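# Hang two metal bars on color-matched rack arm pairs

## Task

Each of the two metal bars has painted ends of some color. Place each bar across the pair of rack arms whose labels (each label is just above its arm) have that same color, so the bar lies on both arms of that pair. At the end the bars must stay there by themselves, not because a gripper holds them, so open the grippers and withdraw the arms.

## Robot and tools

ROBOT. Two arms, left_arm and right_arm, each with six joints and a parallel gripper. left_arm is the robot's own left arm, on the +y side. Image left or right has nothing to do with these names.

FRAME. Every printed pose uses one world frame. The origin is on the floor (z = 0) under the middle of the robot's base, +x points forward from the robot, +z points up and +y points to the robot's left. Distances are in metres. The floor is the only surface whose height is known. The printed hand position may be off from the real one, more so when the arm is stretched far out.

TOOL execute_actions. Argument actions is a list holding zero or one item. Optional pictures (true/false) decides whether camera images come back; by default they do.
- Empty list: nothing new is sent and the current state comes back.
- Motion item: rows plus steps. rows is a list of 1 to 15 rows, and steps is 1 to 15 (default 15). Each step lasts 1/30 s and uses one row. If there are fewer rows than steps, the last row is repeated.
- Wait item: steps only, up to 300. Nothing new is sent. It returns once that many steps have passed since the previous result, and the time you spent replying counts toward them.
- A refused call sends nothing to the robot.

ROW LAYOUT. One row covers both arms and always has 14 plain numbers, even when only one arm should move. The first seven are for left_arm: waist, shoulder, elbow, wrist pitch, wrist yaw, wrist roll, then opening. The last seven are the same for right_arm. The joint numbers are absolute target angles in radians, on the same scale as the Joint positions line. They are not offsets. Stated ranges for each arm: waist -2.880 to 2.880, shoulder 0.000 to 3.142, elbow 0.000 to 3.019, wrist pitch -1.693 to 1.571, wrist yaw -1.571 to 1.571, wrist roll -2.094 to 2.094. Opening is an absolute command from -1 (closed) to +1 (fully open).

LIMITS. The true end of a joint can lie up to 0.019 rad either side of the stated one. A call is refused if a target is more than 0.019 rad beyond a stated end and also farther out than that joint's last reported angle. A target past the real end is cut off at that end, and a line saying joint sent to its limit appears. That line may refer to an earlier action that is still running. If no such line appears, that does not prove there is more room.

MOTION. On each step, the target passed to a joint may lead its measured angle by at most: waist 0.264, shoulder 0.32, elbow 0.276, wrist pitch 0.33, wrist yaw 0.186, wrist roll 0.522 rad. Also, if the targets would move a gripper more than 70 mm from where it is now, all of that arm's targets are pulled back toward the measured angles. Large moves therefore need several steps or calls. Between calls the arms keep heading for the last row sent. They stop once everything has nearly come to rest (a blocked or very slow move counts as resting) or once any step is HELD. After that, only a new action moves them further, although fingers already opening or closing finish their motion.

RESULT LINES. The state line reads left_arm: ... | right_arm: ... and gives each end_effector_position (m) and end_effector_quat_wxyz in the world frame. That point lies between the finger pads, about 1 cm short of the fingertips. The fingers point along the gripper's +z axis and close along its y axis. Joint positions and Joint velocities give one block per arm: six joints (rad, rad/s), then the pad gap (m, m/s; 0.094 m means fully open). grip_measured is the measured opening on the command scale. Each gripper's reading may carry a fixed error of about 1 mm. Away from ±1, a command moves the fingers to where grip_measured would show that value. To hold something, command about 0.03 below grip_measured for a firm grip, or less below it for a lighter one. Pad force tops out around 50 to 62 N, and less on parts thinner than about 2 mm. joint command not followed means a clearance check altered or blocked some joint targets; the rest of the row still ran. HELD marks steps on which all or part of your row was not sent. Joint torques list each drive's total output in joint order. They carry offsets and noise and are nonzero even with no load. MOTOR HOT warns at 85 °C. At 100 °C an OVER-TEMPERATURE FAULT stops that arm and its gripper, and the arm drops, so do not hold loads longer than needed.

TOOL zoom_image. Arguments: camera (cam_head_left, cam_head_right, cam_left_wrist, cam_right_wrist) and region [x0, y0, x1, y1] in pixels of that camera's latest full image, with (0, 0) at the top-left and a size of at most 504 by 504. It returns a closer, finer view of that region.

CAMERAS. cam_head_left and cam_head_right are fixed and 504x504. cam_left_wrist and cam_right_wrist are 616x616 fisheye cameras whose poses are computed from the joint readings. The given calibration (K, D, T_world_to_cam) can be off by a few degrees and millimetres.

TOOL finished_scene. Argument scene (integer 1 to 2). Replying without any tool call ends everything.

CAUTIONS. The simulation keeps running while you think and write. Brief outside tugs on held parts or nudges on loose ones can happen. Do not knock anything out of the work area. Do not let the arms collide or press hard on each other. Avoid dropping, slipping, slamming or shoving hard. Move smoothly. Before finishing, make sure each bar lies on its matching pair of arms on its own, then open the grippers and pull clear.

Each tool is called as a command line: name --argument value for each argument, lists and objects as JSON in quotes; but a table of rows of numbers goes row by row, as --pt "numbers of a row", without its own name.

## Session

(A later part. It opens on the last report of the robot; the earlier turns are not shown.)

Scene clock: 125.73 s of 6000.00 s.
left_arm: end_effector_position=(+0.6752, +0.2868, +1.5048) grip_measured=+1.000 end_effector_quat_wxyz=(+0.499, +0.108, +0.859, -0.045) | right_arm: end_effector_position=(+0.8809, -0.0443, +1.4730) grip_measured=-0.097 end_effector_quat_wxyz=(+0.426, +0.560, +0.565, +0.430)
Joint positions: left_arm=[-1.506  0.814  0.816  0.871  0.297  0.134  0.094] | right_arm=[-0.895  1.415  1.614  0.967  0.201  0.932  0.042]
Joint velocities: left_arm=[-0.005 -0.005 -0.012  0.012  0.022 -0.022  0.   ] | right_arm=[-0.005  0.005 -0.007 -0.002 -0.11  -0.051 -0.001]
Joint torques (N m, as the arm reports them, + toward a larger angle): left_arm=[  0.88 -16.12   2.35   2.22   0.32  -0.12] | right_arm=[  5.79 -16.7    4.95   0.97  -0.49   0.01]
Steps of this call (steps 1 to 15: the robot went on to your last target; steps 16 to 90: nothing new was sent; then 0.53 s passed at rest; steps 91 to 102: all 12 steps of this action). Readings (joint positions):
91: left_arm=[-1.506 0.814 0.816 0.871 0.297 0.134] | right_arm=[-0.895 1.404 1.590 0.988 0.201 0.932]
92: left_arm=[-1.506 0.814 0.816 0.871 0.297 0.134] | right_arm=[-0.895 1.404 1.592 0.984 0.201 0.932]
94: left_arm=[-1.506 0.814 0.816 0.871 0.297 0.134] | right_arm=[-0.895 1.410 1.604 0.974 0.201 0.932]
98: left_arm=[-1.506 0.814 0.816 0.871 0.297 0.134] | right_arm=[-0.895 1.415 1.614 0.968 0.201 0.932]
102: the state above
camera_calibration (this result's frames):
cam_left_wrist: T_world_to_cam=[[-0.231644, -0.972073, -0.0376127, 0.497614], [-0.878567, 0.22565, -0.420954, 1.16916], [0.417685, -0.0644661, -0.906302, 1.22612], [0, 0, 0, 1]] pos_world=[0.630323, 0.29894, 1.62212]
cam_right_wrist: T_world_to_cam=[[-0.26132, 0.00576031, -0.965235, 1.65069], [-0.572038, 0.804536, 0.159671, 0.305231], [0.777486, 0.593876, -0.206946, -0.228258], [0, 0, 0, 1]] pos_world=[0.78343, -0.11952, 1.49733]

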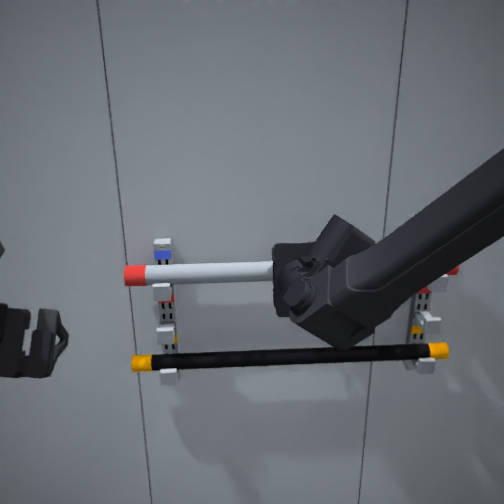

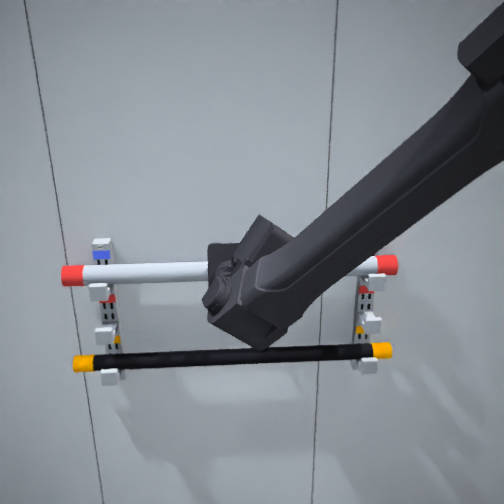

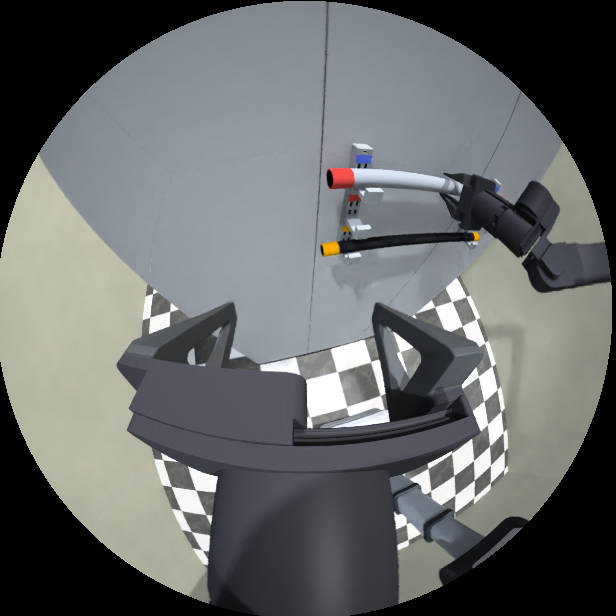

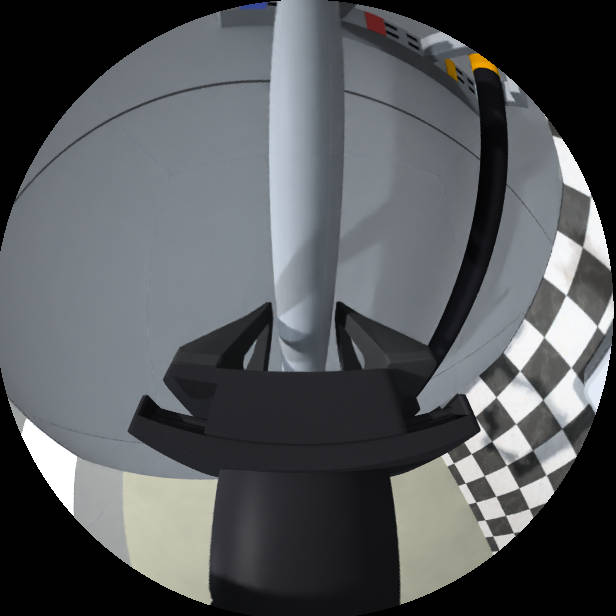

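Centered. Close.

execute_actions --actions '[{"rows":[[-1.51,0.82,0.82,0.9,0.3,0.125,1,-0.911,1.418,1.64,0.96,0.198,0.942,-0.14],[-1.51,0.82,0.82,0.9,0.3,0.125,1,-0.911,1.418,1.64,0.96,0.198,0.942,-0.18],[-1.51,0.82,0.82,0.9,0.3,0.125,1,-0.911,1.418,1.64,0.96,0.198,0.942,-0.22],[-1.51,0.82,0.82,0.9,0.3,0.125,1,-0.911,1.418,1.64,0.96,0.198,0.942,-0.25],[-1.51,0.82,0.82,0.9,0.3,0.125,1,-0.911,1.418,1.64,0.96,0.198,0.942,-0.28],[-1.51,0.82,0.82,0.9,0.3,0.125,1,-0.911,1.418,1.64,0.96,0.198,0.942,-0.31],[-1.51,0.82,0.82,0.9,0.3,0.125,1,-0.911,1.418,1.64,0.96,0.198,0.942,-0.34],[-1.51,0.82,0.82,0.9,0.3,0.125,1,-0.911,1.418,1.64,0.96,0.198,0.942,-0.37],[-1.51,0.82,0.82,0.9,0.3,0.125,1,-0.911,1.418,1.64,0.96,0.198,0.942,-0.4],[-1.51,0.82,0.82,0.9,0.3,0.125,1,-0.911,1.418,1.64,0.96,0.198,0.942,-0.43]],"steps":15}]'

Scene clock: 128.93 s of 6000.00 s.
left_arm: end_effector_position=(+0.6752, +0.2868, +1.5048) grip_measured=+1.000 end_effector_quat_wxyz=(+0.499, +0.108, +0.859, -0.045) | right_arm: end_effector_position=(+0.8808, -0.0443, +1.4727) grip_measured=-0.373 end_effector_quat_wxyz=(+0.425, +0.561, +0.564, +0.431)
Joint positions: left_arm=[-1.506  0.814  0.816  0.871  0.297  0.134  0.094] | right_arm=[-0.895  1.415  1.614  0.966  0.201  0.937  0.029]
Joint velocities: left_arm=[-0.024 -0.015  0.007  0.012 -0.022 -0.037  0.   ] | right_arm=[-0.005 -0.005  0.002  0.002 -0.022 -0.007 -0.   ]
Joint torques (N m, as the arm reports them, + toward a larger angle): left_arm=[  0.97 -16.13   2.34   2.17   0.32  -0.12] | right_arm=[  5.88 -16.98   4.95   1.01  -0.48  -0.04]
Steps of this call (steps 1 to 15: the robot went on to your last target; steps 16 to 81: nothing new was sent; steps 82 to 96: all 15 steps of this action). Readings (joint positions):
82: left_arm=[-1.506 0.814 0.816 0.871 0.297 0.134] | right_arm=[-0.895 1.415 1.614 0.967 0.201 0.932]
83: left_arm=[-1.506 0.814 0.816 0.871 0.297 0.134] | right_arm=[-0.895 1.415 1.614 0.967 0.201 0.932]
85: left_arm=[-1.506 0.814 0.816 0.871 0.297 0.134] | right_arm=[-0.895 1.415 1.614 0.967 0.201 0.932]
89: left_arm=[-1.506 0.814 0.816 0.871 0.297 0.134] | right_arm=[-0.895 1.415 1.614 0.966 0.201 0.933]
96: the state above
camera_calibration (this result's frames):
cam_left_wrist: T_world_to_cam=[[-0.231644, -0.972073, -0.0376127, 0.497614], [-0.878567, 0.22565, -0.420954, 1.16916], [0.417685, -0.0644661, -0.906302, 1.22612], [0, 0, 0, 1]] pos_world=[0.630323, 0.29894, 1.62212]
cam_right_wrist: T_world_to_cam=[[-0.262257, 0.0101414, -0.964945, 1.65096], [-0.571333, 0.804221, 0.163732, 0.298629], [0.777689, 0.594244, -0.205119, -0.23114], [0, 0, 0, 1]] pos_world=[0.783348, -0.119553, 1.49678]

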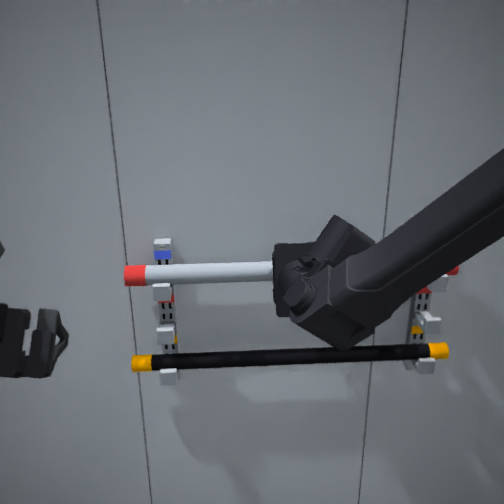

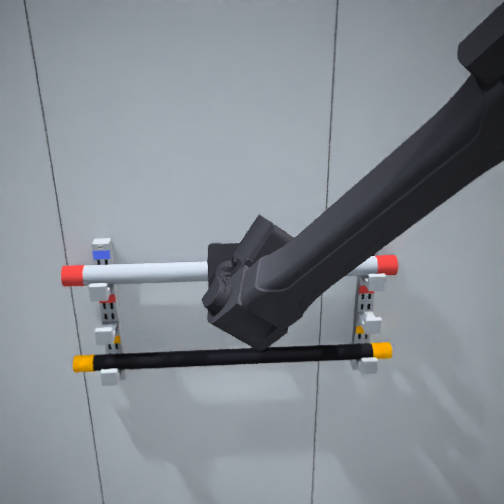

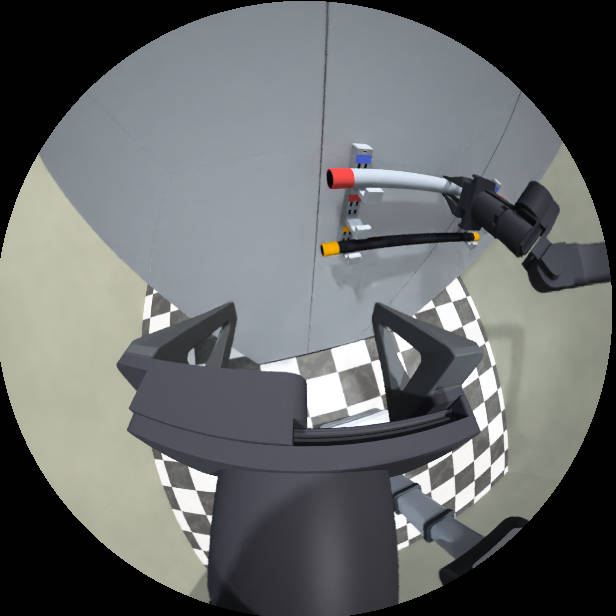

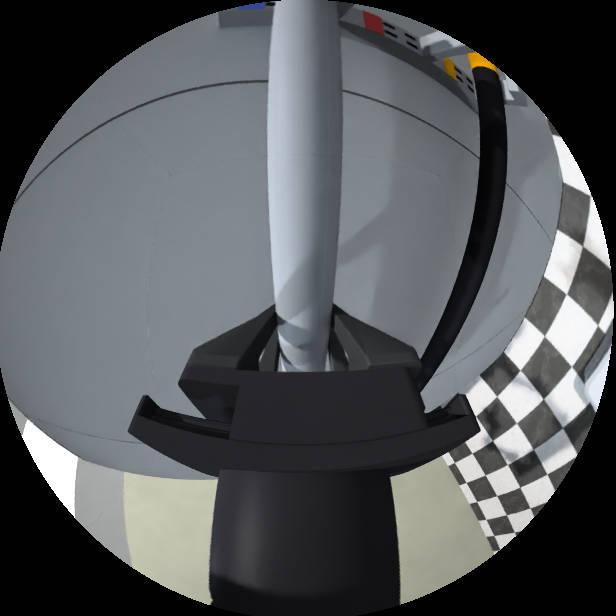

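execute_actions --actions '[{"rows":[[-1.51,0.82,0.82,0.9,0.3,0.125,1,-0.89,1.405,1.63,0.97,0.2,0.935,-0.43],[-1.51,0.82,0.82,0.9,0.3,0.125,1,-0.875,1.392,1.62,0.975,0.201,0.928,-0.43],[-1.51,0.82,0.82,0.9,0.3,0.125,1,-0.869,1.385,1.618,0.98,0.203,0.924,-0.43],[-1.51,0.82,0.82,0.9,0.3,0.125,1,-0.865,1.38,1.614,0.98,0.204,0.92,-0.43],[-1.51,0.82,0.82,0.9,0.3,0.125,1,-0.861,1.375,1.61,0.98,0.206,0.916,-0.43],[-1.51,0.82,0.82,0.9,0.3,0.125,1,-0.857,1.37,1.607,0.98,0.207,0.912,-0.43],[-1.51,0.82,0.82,0.9,0.3,0.125,1,-0.853,1.365,1.603,0.98,0.209,0.908,-0.43],[-1.51,0.82,0.82,0.9,0.3,0.125,1,-0.849,1.36,1.599,0.98,0.21,0.904,-0.43],[-1.51,0.82,0.82,0.9,0.3,0.125,1,-0.845,1.355,1.596,0.98,0.212,0.9,-0.43],[-1.51,0.82,0.82,0.9,0.3,0.125,1,-0.841,1.35,1.592,0.98,0.213,0.896,-0.43],[-1.51,0.82,0.82,0.9,0.3,0.125,1,-0.837,1.345,1.588,0.98,0.215,0.892,-0.43],[-1.51,0.82,0.82,0.9,0.3,0.125,1,-0.833,1.34,1.585,0.98,0.216,0.888,-0.43],[-1.51,0.82,0.82,0.9,0.3,0.125,1,-0.829,1.335,1.581,0.98,0.218,0.885,-0.43],[-1.51,0.82,0.82,0.9,0.3,0.125,1,-0.825,1.332,1.578,0.98,0.218,0.882,-0.43]],"steps":15}]' --pictures false

execute_actions --actions '[{"steps":10}]'

Scene clock: 134.90 s of 6000.00 s.
left_arm: end_effector_position=(+0.6752, +0.2868, +1.5048) grip_measured=+1.000 end_effector_quat_wxyz=(+0.499, +0.108, +0.859, -0.045) | right_arm: end_effector_position=(+0.8693, -0.0399, +1.4739) grip_measured=-0.373 end_effector_quat_wxyz=(+0.416, +0.568, +0.572, +0.421)
Joint positions: left_arm=[-1.506  0.814  0.816  0.871  0.297  0.134  0.094] | right_arm=[-0.876  1.397  1.573  0.965  0.229  0.922  0.029]
Joint velocities: left_arm=[ 0.005 -0.024 -0.012 -0.002  0.007 -0.051  0.   ] | right_arm=[ 0.005 -0.005 -0.022 -0.022  0.022 -0.11   0.001]
Joint torques (N m, as the arm reports them, + toward a larger angle): left_arm=[  0.9  -16.13   2.33   2.22   0.32  -0.12] | right_arm=[ 10.96 -22.01   3.24   1.83  -0.81  -0.39]
Steps of this call (steps 1 to 15: the robot went on to your last target; steps 16 to 90: nothing new was sent; then 2.47 s passed at rest; steps 91 to 105: all 15 steps of this action). Readings (joint positions):
91: left_arm=[-1.506 0.814 0.816 0.871 0.297 0.134] | right_arm=[-0.895 1.415 1.614 0.966 0.201 0.937]
92: left_arm=[-1.506 0.814 0.816 0.871 0.297 0.134] | right_arm=[-0.895 1.415 1.614 0.966 0.201 0.937]
94: left_arm=[-1.506 0.814 0.816 0.871 0.297 0.134] | right_arm=[-0.895 1.415 1.614 0.966 0.201 0.936]
98: left_arm=[-1.506 0.814 0.816 0.871 0.297 0.134] | right_arm=[-0.891 1.410 1.606 0.966 0.212 0.934]
105: the state above

Scene clock: 135.23 s of 6000.00 s.
left_arm: end_effector_position=(+0.6752, +0.2868, +1.5048) grip_measured=+1.000 end_effector_quat_wxyz=(+0.499, +0.108, +0.859, -0.045) | right_arm: end_effector_position=(+0.8692, -0.0398, +1.4752) grip_measured=-0.373 end_effector_quat_wxyz=(+0.417, +0.566, +0.574, +0.420)
Joint positions: left_arm=[-1.506  0.814  0.816  0.871  0.297  0.134  0.094] | right_arm=[-0.874  1.394  1.571  0.965  0.23   0.914  0.029]
Joint velocities: left_arm=[ 0.015  0.005 -0.017 -0.002 -0.007  0.022  0.   ] | right_arm=[-0.005  0.005 -0.012  0.002 -0.051 -0.022  0.   ]
Joint torques (N m, as the arm reports them, + toward a larger angle): left_arm=[  0.88 -16.09   2.32   2.22   0.32  -0.13] | right_arm=[ 11.09 -21.75   3.4    1.77  -0.87  -0.44]
Steps of this call (steps 1 to 10: the robot went on to your last target). Readings (joint positions):
1: left_arm=[-1.506 0.814 0.816 0.871 0.297 0.134] | right_arm=[-0.875 1.396 1.573 0.965 0.229 0.920]
2: left_arm=[-1.506 0.814 0.816 0.871 0.297 0.134] | right_arm=[-0.875 1.395 1.572 0.965 0.229 0.918]
4: left_arm=[-1.506 0.814 0.816 0.871 0.297 0.134] | right_arm=[-0.874 1.394 1.571 0.965 0.230 0.915]
8: left_arm=[-1.506 0.814 0.816 0.871 0.297 0.134] | right_arm=[-0.874 1.394 1.571 0.965 0.230 0.914]
10: the state above
camera_calibration (this result's frames):
cam_left_wrist: T_world_to_cam=[[-0.231644, -0.972073, -0.0376127, 0.497614], [-0.878567, 0.22565, -0.420954, 1.16916], [0.417685, -0.0644661, -0.906302, 1.22612], [0, 0, 0, 1]] pos_world=[0.630323, 0.29894, 1.62212]
cam_right_wrist: T_world_to_cam=[[-0.294724, 0.00150573, -0.955581, 1.66442], [-0.566809, 0.804812, 0.176086, 0.265791], [0.769328, 0.593528, -0.236344, -0.170986], [0, 0, 0, 1]] pos_world=[0.772741, -0.114932, 1.50327]

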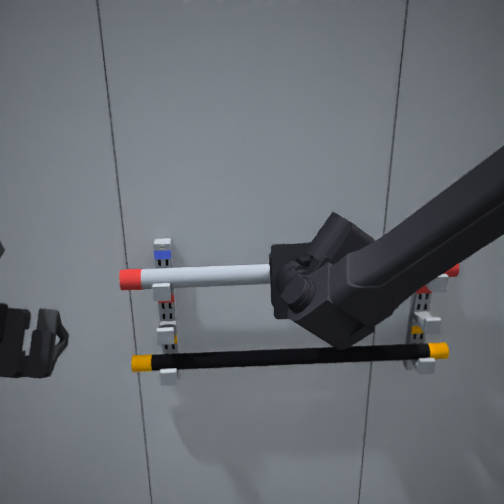

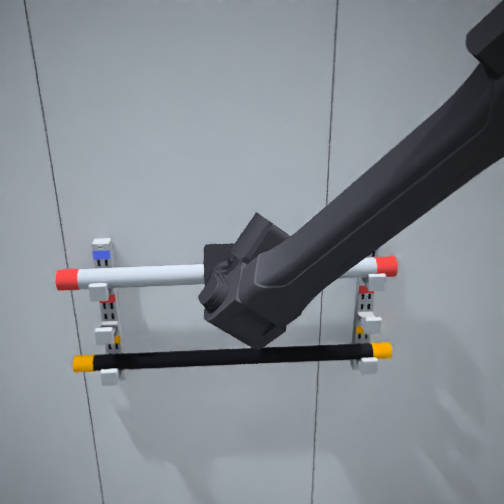

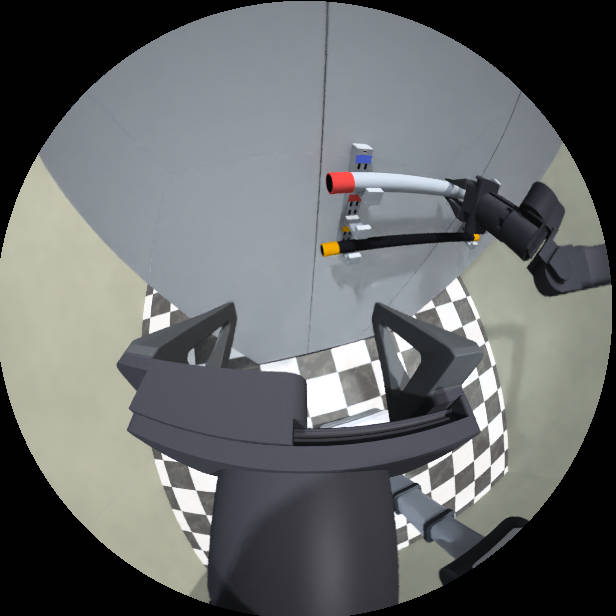

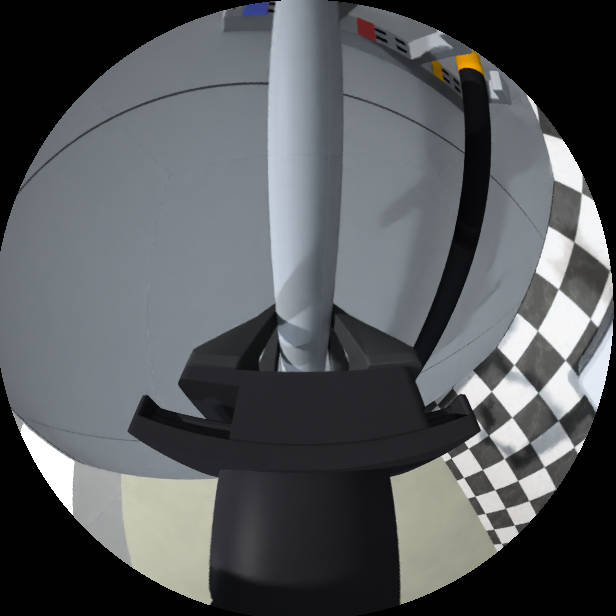

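execute_actions --actions '[{"rows":[[-1.51,0.82,0.82,0.9,0.3,0.125,1,-0.823,1.327,1.585,0.99,0.214,0.9,-0.43],[-1.51,0.82,0.82,0.9,0.3,0.125,1,-0.821,1.322,1.592,1.0,0.21,0.91,-0.43],[-1.51,0.82,0.82,0.9,0.3,0.125,1,-0.819,1.317,1.6,1.01,0.206,0.91,-0.43],[-1.51,0.82,0.82,0.9,0.3,0.125,1,-0.817,1.312,1.6,1.02,0.202,0.91,-0.43],[-1.51,0.82,0.82,0.9,0.3,0.125,1,-0.815,1.307,1.6,1.03,0.198,0.908,-0.43],[-1.51,0.82,0.82,0.9,0.3,0.125,1,-0.813,1.302,1.6,1.04,0.194,0.906,-0.43],[-1.51,0.82,0.82,0.9,0.3,0.125,1,-0.811,1.297,1.6,1.047,0.19,0.904,-0.43],[-1.51,0.82,0.82,0.9,0.3,0.125,1,-0.809,1.292,1.6,1.047,0.19,0.902,-0.43],[-1.51,0.82,0.82,0.9,0.3,0.125,1,-0.807,1.287,1.6,1.047,0.19,0.9,-0.43],[-1.51,0.82,0.82,0.9,0.3,0.125,1,-0.805,1.282,1.6,1.047,0.19,0.9,-0.43]],"steps":15}]'

Scene clock: 142.10 s of 6000.00 s.
left_arm: end_effector_position=(+0.6752, +0.2868, +1.5048) grip_measured=+1.000 end_effector_quat_wxyz=(+0.499, +0.108, +0.859, -0.045) | right_arm: end_effector_position=(+0.8700, -0.0393, +1.4773) grip_measured=-0.373 end_effector_quat_wxyz=(+0.418, +0.563, +0.573, +0.424)
Joint positions: left_arm=[-1.506  0.814  0.816  0.871  0.297  0.134  0.094] | right_arm=[-0.874  1.393  1.571  0.968  0.22   0.914  0.029]
Joint velocities: left_arm=[-0.005 -0.005  0.002  0.002 -0.037  0.022  0.   ] | right_arm=[-0.015 -0.015 -0.017 -0.007 -0.051 -0.066 -0.   ]
Joint torques (N m, as the arm reports them, + toward a larger angle): left_arm=[  1.02 -16.28   2.31   2.18   0.32  -0.12] | right_arm=[ 10.31 -22.4    4.18   3.07  -1.14  -0.19]
Steps of this call (steps 1 to 15: the robot went on to your last target; steps 16 to 90: nothing new was sent; then 3.37 s passed at rest; steps 91 to 105: all 15 steps of this action). Readings (joint positions):
91: left_arm=[-1.506 0.814 0.816 0.871 0.297 0.134] | right_arm=[-0.874 1.394 1.571 0.965 0.230 0.914]
92: left_arm=[-1.506 0.814 0.816 0.871 0.297 0.134] | right_arm=[-0.874 1.393 1.571 0.965 0.229 0.914]
94: left_arm=[-1.506 0.814 0.816 0.871 0.297 0.134] | right_arm=[-0.874 1.393 1.571 0.965 0.227 0.914]
98: left_arm=[-1.506 0.814 0.816 0.871 0.297 0.134] | right_arm=[-0.874 1.393 1.571 0.968 0.221 0.914]
105: the state above
camera_calibration (this result's frames):
cam_left_wrist: T_world_to_cam=[[-0.231644, -0.972073, -0.0376127, 0.497614], [-0.878567, 0.22565, -0.420954, 1.16916], [0.417685, -0.0644661, -0.906302, 1.22612], [0, 0, 0, 1]] pos_world=[0.630323, 0.29894, 1.62212]
cam_right_wrist: T_world_to_cam=[[-0.285883, 0.00257419, -0.958261, 1.66293], [-0.572333, 0.801586, 0.172901, 0.274833], [0.768574, 0.597874, -0.227687, -0.183339], [0, 0, 0, 1]] pos_world=[0.773608, -0.11497, 1.50426]

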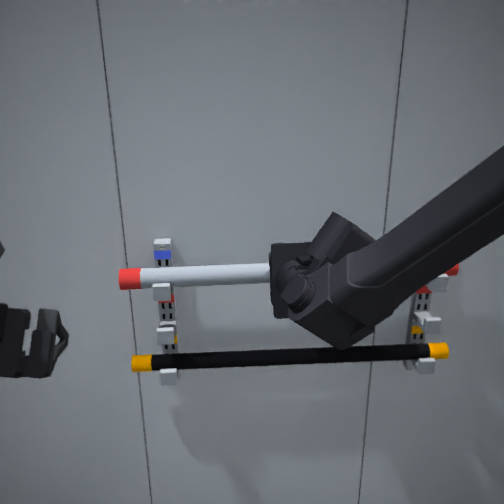

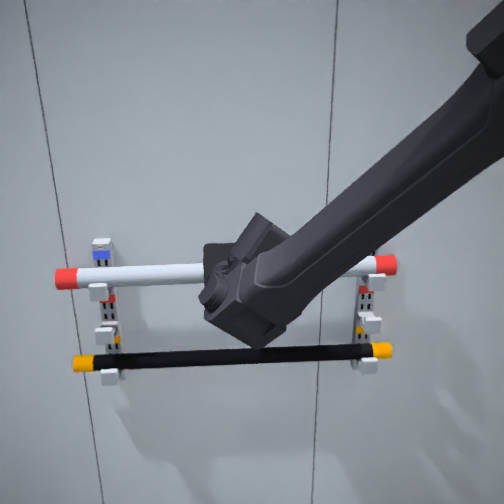

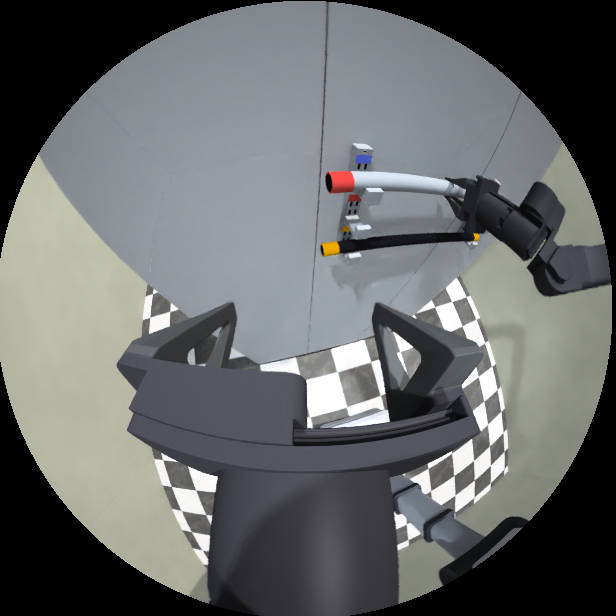

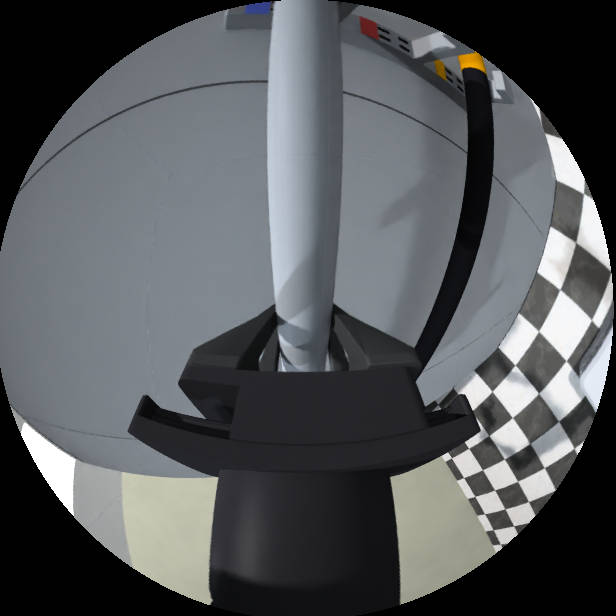

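execute_actions --actions '[{"rows":[[-1.55,0.85,0.84,0.89,0.27,0.07,1,-0.84,1.33,1.59,1.02,0.2,0.91,-0.43],[-1.6,0.88,0.87,0.91,0.23,0,1,-0.85,1.35,1.588,1.0,0.21,0.915,-0.43],[-1.65,0.91,0.9,0.93,0.2,-0.07,1,-0.86,1.37,1.586,0.99,0.215,0.92,-0.43],[-1.7,0.94,0.93,0.95,0.17,-0.14,1,-0.87,1.385,1.585,0.98,0.218,0.92,-0.43],[-1.75,0.97,0.96,0.97,0.13,-0.21,1,-0.878,1.395,1.585,0.975,0.218,0.92,-0.43],[-1.8,1.0,0.99,0.99,0.1,-0.28,1,-0.878,1.395,1.585,0.975,0.218,0.92,-0.43],[-1.85,1.03,1.02,1.01,0.07,-0.35,1,-0.878,1.395,1.585,0.975,0.218,0.92,-0.43],[-1.9,1.06,1.05,1.04,0.03,-0.42,1,-0.878,1.395,1.585,0.975,0.218,0.92,-0.43],[-1.95,1.09,1.08,1.06,0,-0.49,1,-0.878,1.39,1.585,0.975,0.218,0.92,-0.36],[-2.0,1.12,1.11,1.08,-0.03,-0.56,0.9,-0.878,1.39,1.585,0.975,0.218,0.92,-0.3],[-2.05,1.15,1.14,1.1,-0.07,-0.63,0.8,-0.878,1.39,1.585,0.975,0.218,0.92,-0.2],[-2.1,1.18,1.17,1.13,-0.1,-0.7,0.7,-0.878,1.39,1.585,0.975,0.218,0.92,0],[-2.15,1.21,1.2,1.15,-0.13,-0.77,0.6,-0.878,1.39,1.585,0.975,0.218,0.92,0.2],[-2.2,1.25,1.23,1.18,-0.17,-0.84,0.5,-0.878,1.39,1.585,0.975,0.218,0.92,0.4],[-2.2,1.25,1.23,1.18,-0.17,-0.84,0.5,-0.878,1.39,1.585,0.975,0.218,0.92,0.5]],"steps":15}]' --pictures false

execute_actions --actions '[{"rows":[[-2.2,1.25,1.23,1.18,-0.17,-0.86,0.5,-0.905,1.362,1.572,0.96,0.21,0.94,0.5],[-2.2,1.25,1.23,1.18,-0.17,-0.88,0.5,-0.92,1.353,1.565,0.958,0.203,0.955,0.5],[-2.2,1.25,1.23,1.18,-0.17,-0.89,0.5,-0.935,1.345,1.558,0.956,0.196,0.97,0.5],[-2.2,1.25,1.23,1.18,-0.17,-0.89,0.5,-0.951,1.336,1.552,0.954,0.189,0.985,0.5],[-2.2,1.25,1.23,1.18,-0.17,-0.89,0.5,-0.966,1.328,1.545,0.952,0.182,1.0,0.5],[-2.2,1.25,1.23,1.18,-0.17,-0.89,0.5,-0.982,1.32,1.539,0.95,0.175,1.015,0.5],[-2.2,1.25,1.23,1.18,-0.17,-0.89,0.5,-0.997,1.311,1.532,0.948,0.168,1.03,0.5],[-2.2,1.25,1.23,1.18,-0.17,-0.89,0.5,-1.013,1.303,1.525,0.946,0.161,1.045,0.5],[-2.21,1.26,1.24,1.19,-0.18,-0.9,0.5,-1.028,1.295,1.519,0.944,0.154,1.06,0.5],[-2.22,1.265,1.245,1.2,-0.185,-0.91,0.5,-1.044,1.286,1.512,0.942,0.147,1.075,0.5],[-2.23,1.27,1.25,1.2,-0.19,-0.92,0.5,-1.059,1.278,1.505,0.94,0.14,1.09,0.5],[-2.24,1.275,1.26,1.21,-0.195,-0.93,0.5,-1.075,1.27,1.499,0.938,0.133,1.105,0.5],[-2.25,1.28,1.265,1.22,-0.2,-0.935,0.5,-1.09,1.261,1.492,0.935,0.125,1.12,0.5],[-2.26,1.28,1.27,1.22,-0.203,-0.935,0.5,-1.105,1.253,1.485,0.932,0.118,1.135,0.5]],"steps":15}]' --pictures false

execute_actions --actions '[{"steps":12}]'

Scene clock: 166.63 s of 6000.00 s.
left_arm: end_effector_position=(+0.7803, +0.1058, +1.4839) grip_measured=+0.515 end_effector_quat_wxyz=(-0.492, +0.425, -0.684, +0.330) | right_arm: end_effector_position=(+0.8686, -0.0374, +1.4740) grip_measured=+0.432 end_effector_quat_wxyz=(+0.416, +0.565, +0.573, +0.424)
Joint positions: left_arm=[-2.142  1.205  1.192  1.119 -0.154 -0.604  0.071] | right_arm=[-0.875  1.399  1.573  0.968  0.22   0.92   0.067]
Joint velocities: left_arm=[-1.216  0.825  0.672  0.471 -0.3   -1.575 -0.024] | right_arm=[ 0.005  0.005  0.007 -0.007  0.095  0.051  0.133]
Joint torques (N m, as the arm reports them, + toward a larger angle): left_arm=[ -1.86 -17.44   1.55   1.9    0.21  -0.04] | right_arm=[  6.55 -17.65   3.76   1.47  -0.48  -0.08]
Steps of this call (steps 1 to 15: the robot went on to your last target; steps 16 to 90: nothing new was sent; then 21.03 s passed at rest; steps 91 to 105: all 15 steps of this action). Readings (joint positions):
91: left_arm=[-1.509 0.815 0.816 0.871 0.285 0.127] | right_arm=[-0.874 1.393 1.571 0.968 0.220 0.914]
92: left_arm=[-1.521 0.819 0.819 0.873 0.257 0.107] | right_arm=[-0.874 1.393 1.571 0.968 0.222 0.914]
94: left_arm=[-1.582 0.849 0.849 0.894 0.195 0.039] | right_arm=[-0.874 1.396 1.571 0.968 0.228 0.915]
98: left_arm=[-1.794 0.977 0.981 0.965 0.063 -0.166] | right_arm=[-0.875 1.399 1.573 0.968 0.228 0.919]
105: the state above

Scene clock: 167.13 s of 6000.00 s.
left_arm: end_effector_position=(+0.7865, +0.0752, +1.4933) grip_measured=+0.503 end_effector_quat_wxyz=(-0.439, +0.548, -0.578, +0.417) | right_arm: end_effector_position=(+0.8747, -0.1355, +1.4739) grip_measured=+0.497 end_effector_quat_wxyz=(+0.436, +0.551, +0.569, +0.426)
Joint positions: left_arm=[-2.227  1.263  1.241  1.186 -0.199 -0.899  0.071] | right_arm=[-1.081  1.286  1.493  0.942  0.124  1.076  0.07 ]
Joint velocities: left_arm=[-0.171 -0.005  0.173  0.1   -0.007 -0.154  0.001] | right_arm=[-0.357 -0.269 -0.125 -0.056 -0.095  0.315 -0.   ]
Joint torques (N m, as the arm reports them, + toward a larger angle): left_arm=[ -6.23 -14.79   2.87   1.99   0.39  -0.06] | right_arm=[  4.03 -20.07   3.33   1.24  -0.47   0.01]
Steps of this call (steps 1 to 15: all 15 steps of this action). Readings (joint positions):
1: left_arm=[-2.178 1.229 1.210 1.131 -0.159 -0.653] | right_arm=[-0.876 1.399 1.573 0.967 0.217 0.921]
2: left_arm=[-2.203 1.245 1.218 1.137 -0.160 -0.695] | right_arm=[-0.879 1.398 1.571 0.966 0.210 0.925]
4: left_arm=[-2.223 1.260 1.218 1.141 -0.161 -0.761] | right_arm=[-0.896 1.389 1.561 0.962 0.196 0.939]
8: left_arm=[-2.218 1.262 1.218 1.150 -0.167 -0.832] | right_arm=[-0.963 1.357 1.534 0.954 0.169 0.983]
15: the state above

Scene clock: 167.53 s of 6000.00 s.
left_arm: end_effector_position=(+0.7935, +0.0714, +1.5038) grip_measured=+0.503 end_effector_quat_wxyz=(-0.436, +0.558, -0.559, +0.432) | right_arm: end_effector_position=(+0.8782, -0.1488, +1.4826) grip_measured=+0.497 end_effector_quat_wxyz=(+0.436, +0.559, +0.557, +0.433)
Joint positions: left_arm=[-2.248  1.263  1.258  1.194 -0.2   -0.923  0.071] | right_arm=[-1.1    1.263  1.486  0.938  0.12   1.121  0.07 ]
Joint velocities: left_arm=[-0.005 -0.015  0.022  0.012 -0.037  0.007  0.   ] | right_arm=[ 0.005 -0.015 -0.007  0.007  0.037 -0.007 -0.001]
Joint torques (N m, as the arm reports them, + toward a larger angle): left_arm=[ -5.16 -14.91   2.76   1.85   0.39  -0.05] | right_arm=[  3.68 -19.72   3.41   1.19  -0.38   0.  ]
Steps of this call (steps 1 to 12: the robot went on to your last target). Readings (joint positions):
1: left_arm=[-2.233 1.263 1.247 1.190 -0.200 -0.904] | right_arm=[-1.091 1.278 1.490 0.941 0.123 1.086]
2: left_arm=[-2.239 1.263 1.252 1.192 -0.200 -0.909] | right_arm=[-1.097 1.272 1.489 0.941 0.123 1.094]
4: left_arm=[-2.246 1.263 1.257 1.194 -0.200 -0.914] | right_arm=[-1.100 1.265 1.489 0.941 0.122 1.105]
8: left_arm=[-2.248 1.263 1.258 1.194 -0.200 -0.920] | right_arm=[-1.100 1.263 1.488 0.940 0.120 1.116]
12: the state above
camera_calibration (this result's frames):
cam_left_wrist: T_world_to_cam=[[0.24924, -0.0114638, 0.968374, -1.64738], [-0.558148, -0.818856, 0.133962, 0.307076], [0.791423, -0.573885, -0.21049, -0.144694], [0, 0, 0, 1]] pos_world=[0.696502, 0.149528, 1.52369]
cam_right_wrist: T_world_to_cam=[[-0.241111, 0.00858586, -0.97046, 1.65026], [-0.563445, 0.812938, 0.14718, 0.398445], [0.790187, 0.582287, -0.191171, -0.198376], [0, 0, 0, 1]] pos_world=[0.779152, -0.222567, 1.50494]

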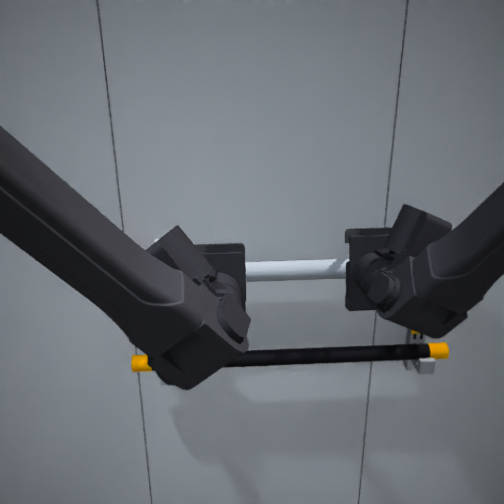

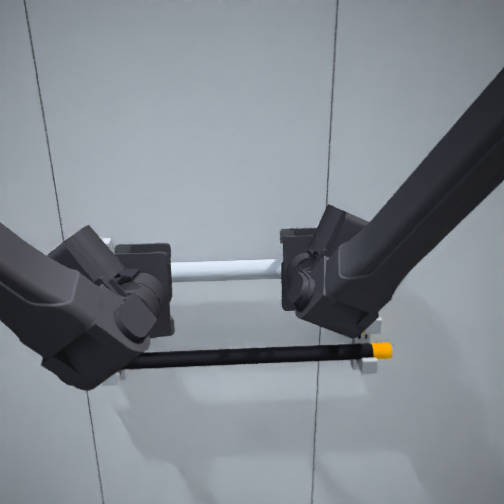

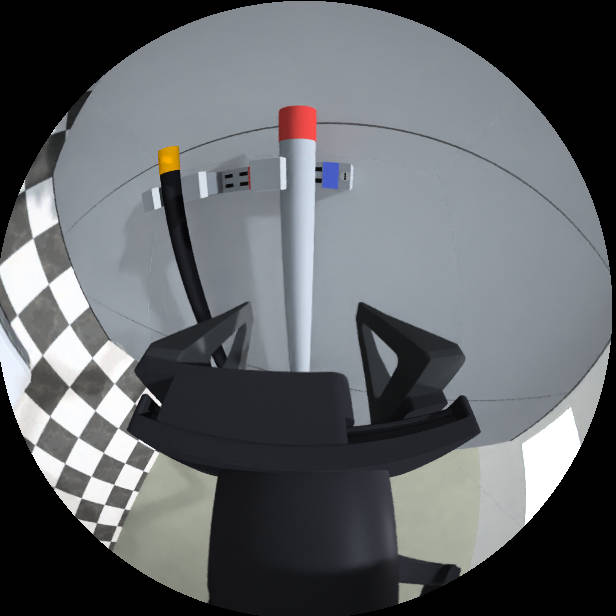

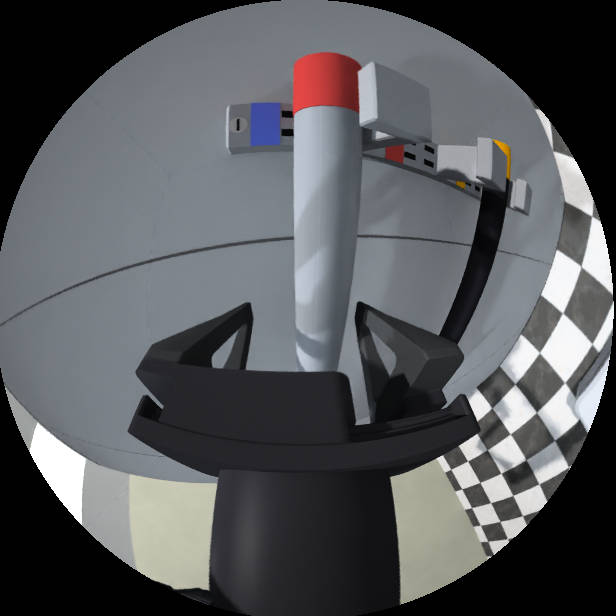

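execute_actions --actions '[{"rows":[[-2.235,1.288,1.29,1.175,-0.2,-0.935,0.5,-1.105,1.26,1.495,0.93,0.118,1.137,0.5],[-2.232,1.297,1.314,1.158,-0.199,-0.938,0.5,-1.106,1.265,1.505,0.925,0.117,1.139,0.5],[-2.23,1.306,1.338,1.141,-0.198,-0.941,0.5,-1.107,1.27,1.512,0.92,0.116,1.141,0.5],[-2.228,1.315,1.362,1.124,-0.197,-0.944,0.5,-1.108,1.275,1.519,0.915,0.115,1.143,0.45],[-2.226,1.324,1.386,1.107,-0.196,-0.947,0.5,-1.109,1.28,1.526,0.91,0.114,1.145,0.4],[-2.224,1.333,1.41,1.09,-0.195,-0.95,0.5,-1.11,1.284,1.533,0.905,0.113,1.147,0.35],[-2.222,1.342,1.434,1.073,-0.194,-0.953,0.5,-1.11,1.287,1.54,0.9,0.112,1.15,0.3],[-2.22,1.351,1.458,1.056,-0.193,-0.956,0.5,-1.11,1.287,1.54,0.9,0.112,1.15,0.3],[-2.218,1.36,1.482,1.039,-0.192,-0.959,0.5,-1.11,1.287,1.54,0.9,0.112,1.15,0.3],[-2.216,1.369,1.506,1.022,-0.191,-0.961,0.5,-1.11,1.287,1.54,0.9,0.112,1.15,0.3],[-2.213,1.378,1.53,1.005,-0.19,-0.963,0.45,-1.11,1.287,1.54,0.9,0.112,1.15,0.3],[-2.21,1.386,1.554,0.988,-0.189,-0.965,0.4,-1.11,1.287,1.54,0.9,0.112,1.15,0.3],[-2.208,1.392,1.578,0.97,-0.188,-0.966,0.3,-1.11,1.287,1.54,0.9,0.112,1.15,0.3]],"steps":15}]' --pictures false

execute_actions --actions '[{"steps":10}]'

Scene clock: 177.53 s of 6000.00 s.
left_arm: end_effector_position=(+0.8722, +0.0616, +1.4834) grip_measured=+0.305 end_effector_quat_wxyz=(-0.432, +0.560, -0.559, +0.433) | right_arm: end_effector_position=(+0.8795, -0.1403, +1.4679) grip_measured=+0.303 end_effector_quat_wxyz=(+0.420, +0.565, +0.563, +0.434)
Joint positions: left_arm=[-2.227  1.369  1.55   1.    -0.191 -0.95   0.061] | right_arm=[-1.1    1.288  1.511  0.905  0.114  1.138  0.061]
Joint velocities: left_arm=[ 0.054  0.083  0.315 -0.203  0.037 -0.081 -0.006] | right_arm=[-0.015 -0.015  0.017 -0.007  0.037  0.037 -0.   ]
Joint torques (N m, as the arm reports them, + toward a larger angle): left_arm=[ -3.67 -17.43   3.46   0.52   0.59  -0.03] | right_arm=[  3.48 -19.39   5.59   1.26  -0.39   0.01]
Steps of this call (steps 1 to 30: the robot went on to your last target; steps 31 to 90: nothing new was sent; then 6.50 s passed at rest; steps 91 to 105: all 15 steps of this action). Readings (joint positions):
91: left_arm=[-2.248 1.263 1.258 1.194 -0.200 -0.925] | right_arm=[-1.100 1.263 1.486 0.938 0.120 1.125]
92: left_arm=[-2.248 1.265 1.263 1.192 -0.200 -0.925] | right_arm=[-1.100 1.263 1.486 0.936 0.120 1.126]
94: left_arm=[-2.248 1.276 1.293 1.172 -0.200 -0.927] | right_arm=[-1.100 1.264 1.486 0.930 0.118 1.127]
98: left_arm=[-2.244 1.314 1.395 1.108 -0.197 -0.935] | right_arm=[-1.100 1.277 1.505 0.913 0.115 1.134]
105: the state above

Scene clock: 177.87 s of 6000.00 s.
left_arm: end_effector_position=(+0.8750, +0.0621, +1.4824) grip_measured=+0.302 end_effector_quat_wxyz=(-0.431, +0.561, -0.559, +0.433) | right_arm: end_effector_position=(+0.8795, -0.1403, +1.4679) grip_measured=+0.303 end_effector_quat_wxyz=(+0.420, +0.565, +0.563, +0.434)
Joint positions: left_arm=[-2.225  1.372  1.559  0.989 -0.191 -0.955  0.061] | right_arm=[-1.1    1.288  1.511  0.905  0.114  1.14   0.061]
Joint velocities: left_arm=[ 0.005 -0.005 -0.032 -0.017  0.037  0.022  0.001] | right_arm=[ 0.005 -0.005 -0.007 -0.007 -0.066 -0.022 -0.   ]
Joint torques (N m, as the arm reports them, + toward a larger angle): left_arm=[ -3.83 -17.24   4.22   0.38   0.62  -0.05] | right_arm=[  3.61 -19.32   5.62   1.25  -0.39   0.02]
Steps of this call (steps 1 to 10: the robot went on to your last target). Readings (joint positions):
1: left_arm=[-2.226 1.371 1.557 0.995 -0.191 -0.951] | right_arm=[-1.100 1.288 1.511 0.905 0.114 1.139]
2: left_arm=[-2.225 1.371 1.559 0.992 -0.191 -0.952] | right_arm=[-1.100 1.288 1.511 0.905 0.114 1.139]
4: left_arm=[-2.225 1.371 1.559 0.991 -0.191 -0.953] | right_arm=[-1.100 1.288 1.511 0.905 0.114 1.139]
8: left_arm=[-2.225 1.372 1.559 0.989 -0.191 -0.954] | right_arm=[-1.100 1.288 1.511 0.905 0.114 1.140]
10: the state above
camera_calibration (this result's frames):
cam_left_wrist: T_world_to_cam=[[0.255284, -0.00295891, 0.966862, -1.65067], [-0.559276, -0.816172, 0.14517, 0.332055], [0.788695, -0.577802, -0.210011, -0.217037], [0, 0, 0, 1]] pos_world=[0.778276, 0.140726, 1.50218]
cam_right_wrist: T_world_to_cam=[[-0.266925, 0.0230707, -0.963441, 1.6507], [-0.571312, 0.801316, 0.177472, 0.355248], [0.776115, 0.597797, -0.20071, -0.178599], [0, 0, 0, 1]] pos_world=[0.782184, -0.215983, 1.49146]

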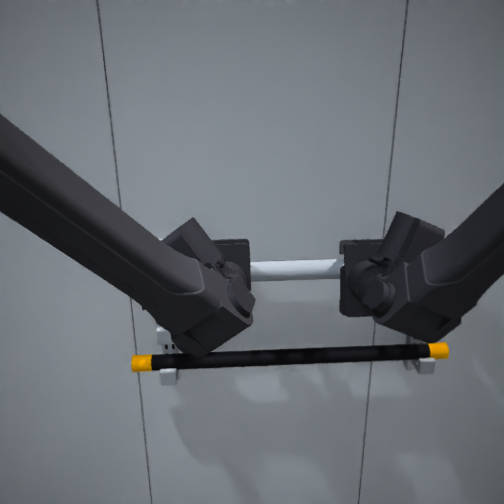

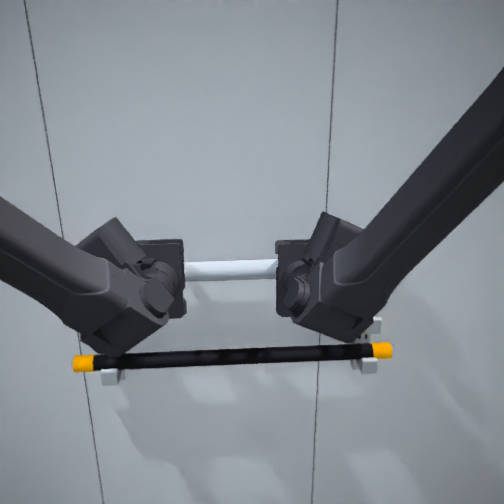

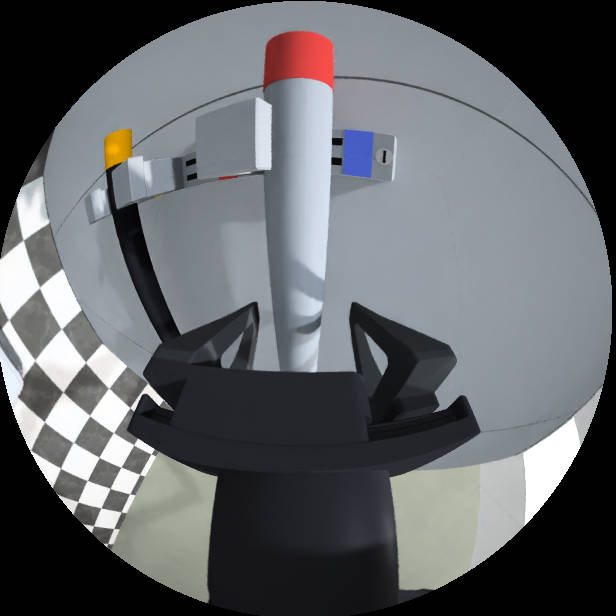

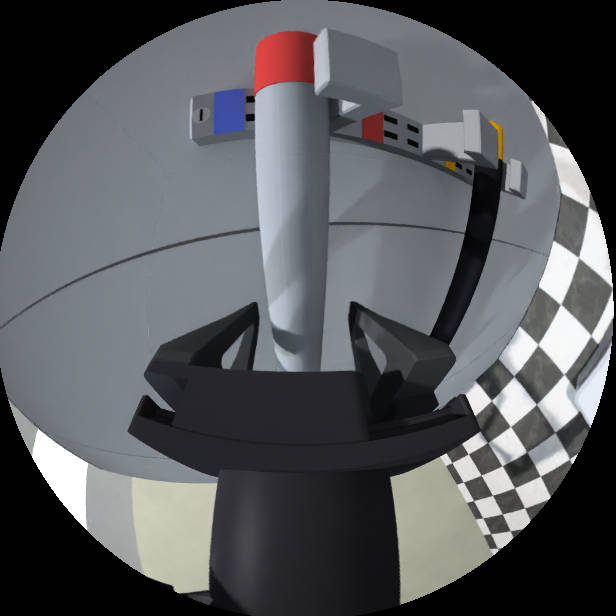

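execute_actions --actions '[{"rows":[[-2.205,1.396,1.586,0.966,-0.188,-0.968,0.2,-1.11,1.287,1.53,0.92,0.112,1.14,0.2],[-2.203,1.4,1.594,0.962,-0.188,-0.97,0.15,-1.11,1.287,1.53,0.93,0.112,1.135,0.15],[-2.2,1.404,1.602,0.957,-0.188,-0.973,0.1,-1.11,1.287,1.53,0.94,0.112,1.13,0.1],[-2.198,1.408,1.609,0.953,-0.188,-0.975,0.0,-1.11,1.287,1.53,0.947,0.112,1.125,0.0]],"steps":12}]'

Scene clock: 180.80 s of 6000.00 s.
left_arm: end_effector_position=(+0.8799, +0.0631, +1.4763) grip_measured=+0.002 end_effector_quat_wxyz=(-0.430, +0.562, -0.560, +0.431) | right_arm: end_effector_position=(+0.8807, -0.1425, +1.4723) grip_measured=+0.003 end_effector_quat_wxyz=(+0.427, +0.563, +0.557, +0.437)
Joint positions: left_arm=[-2.216  1.385  1.584  0.972 -0.191 -0.964  0.047] | right_arm=[-1.1    1.288  1.511  0.926  0.114  1.137  0.047]
Joint velocities: left_arm=[ 0.005 -0.005 -0.002 -0.002  0.051 -0.007 -0.   ] | right_arm=[-0.005 -0.005 -0.027 -0.002  0.081 -0.081 -0.   ]
Joint torques (N m, as the arm reports them, + toward a larger angle): left_arm=[ -4.11 -17.09   4.73   0.32   0.62  -0.05] | right_arm=[  3.63 -19.15   4.92   2.18  -0.4   -0.22]
Steps of this call (steps 1 to 30: the robot went on to your last target; steps 31 to 76: nothing new was sent; steps 77 to 88: all 12 steps of this action). Readings (joint positions):
77: left_arm=[-2.225 1.372 1.559 0.988 -0.191 -0.956] | right_arm=[-1.100 1.288 1.511 0.905 0.114 1.140]
78: left_arm=[-2.225 1.372 1.560 0.987 -0.191 -0.956] | right_arm=[-1.100 1.288 1.511 0.906 0.114 1.140]
80: left_arm=[-2.223 1.376 1.569 0.980 -0.191 -0.959] | right_arm=[-1.100 1.288 1.511 0.913 0.114 1.139]
84: left_arm=[-2.217 1.384 1.584 0.973 -0.191 -0.962] | right_arm=[-1.100 1.288 1.511 0.926 0.114 1.137]
88: the state above
camera_calibration (this result's frames):
cam_left_wrist: T_world_to_cam=[[0.260455, -0.00352894, 0.96548, -1.64847], [-0.558032, -0.816595, 0.147554, 0.331887], [0.787885, -0.5772, -0.214655, -0.214075], [0, 0, 0, 1]] pos_world=[0.783221, 0.141636, 1.49664]
cam_right_wrist: T_world_to_cam=[[-0.248904, 0.0225087, -0.968266, 1.64645], [-0.567713, 0.806585, 0.164688, 0.373318], [0.784696, 0.590689, -0.187984, -0.204669], [0, 0, 0, 1]] pos_world=[0.782349, -0.217277, 1.49425]

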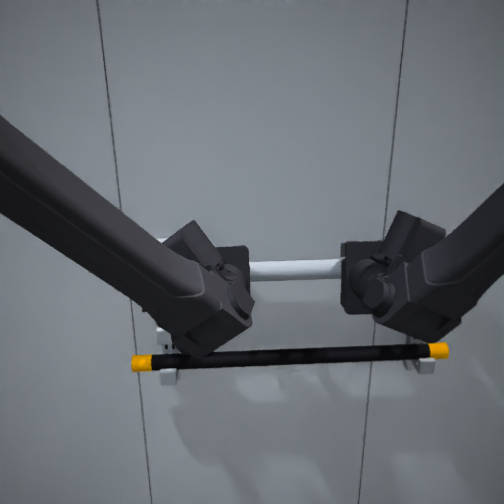

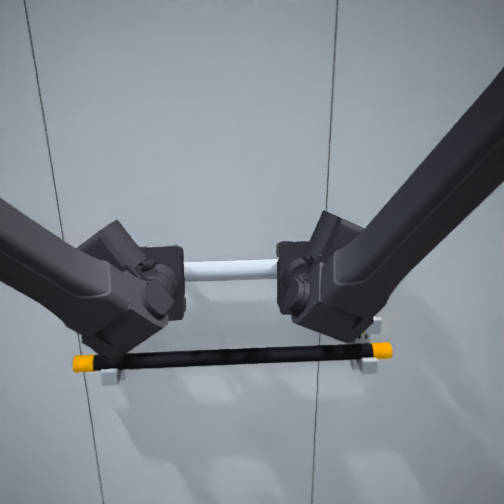

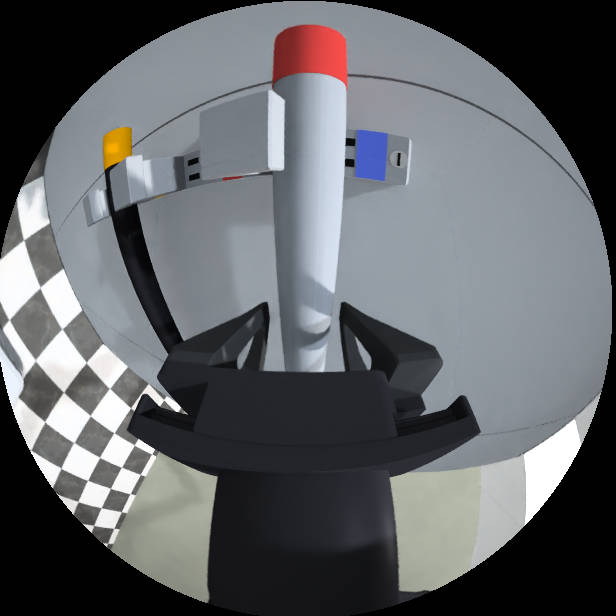

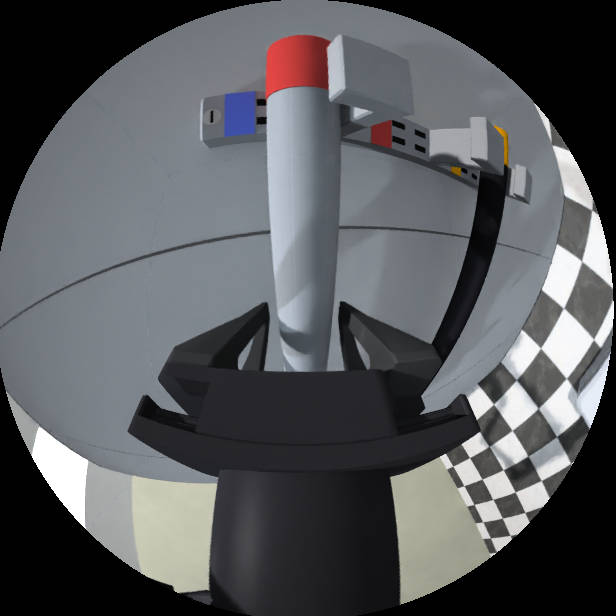

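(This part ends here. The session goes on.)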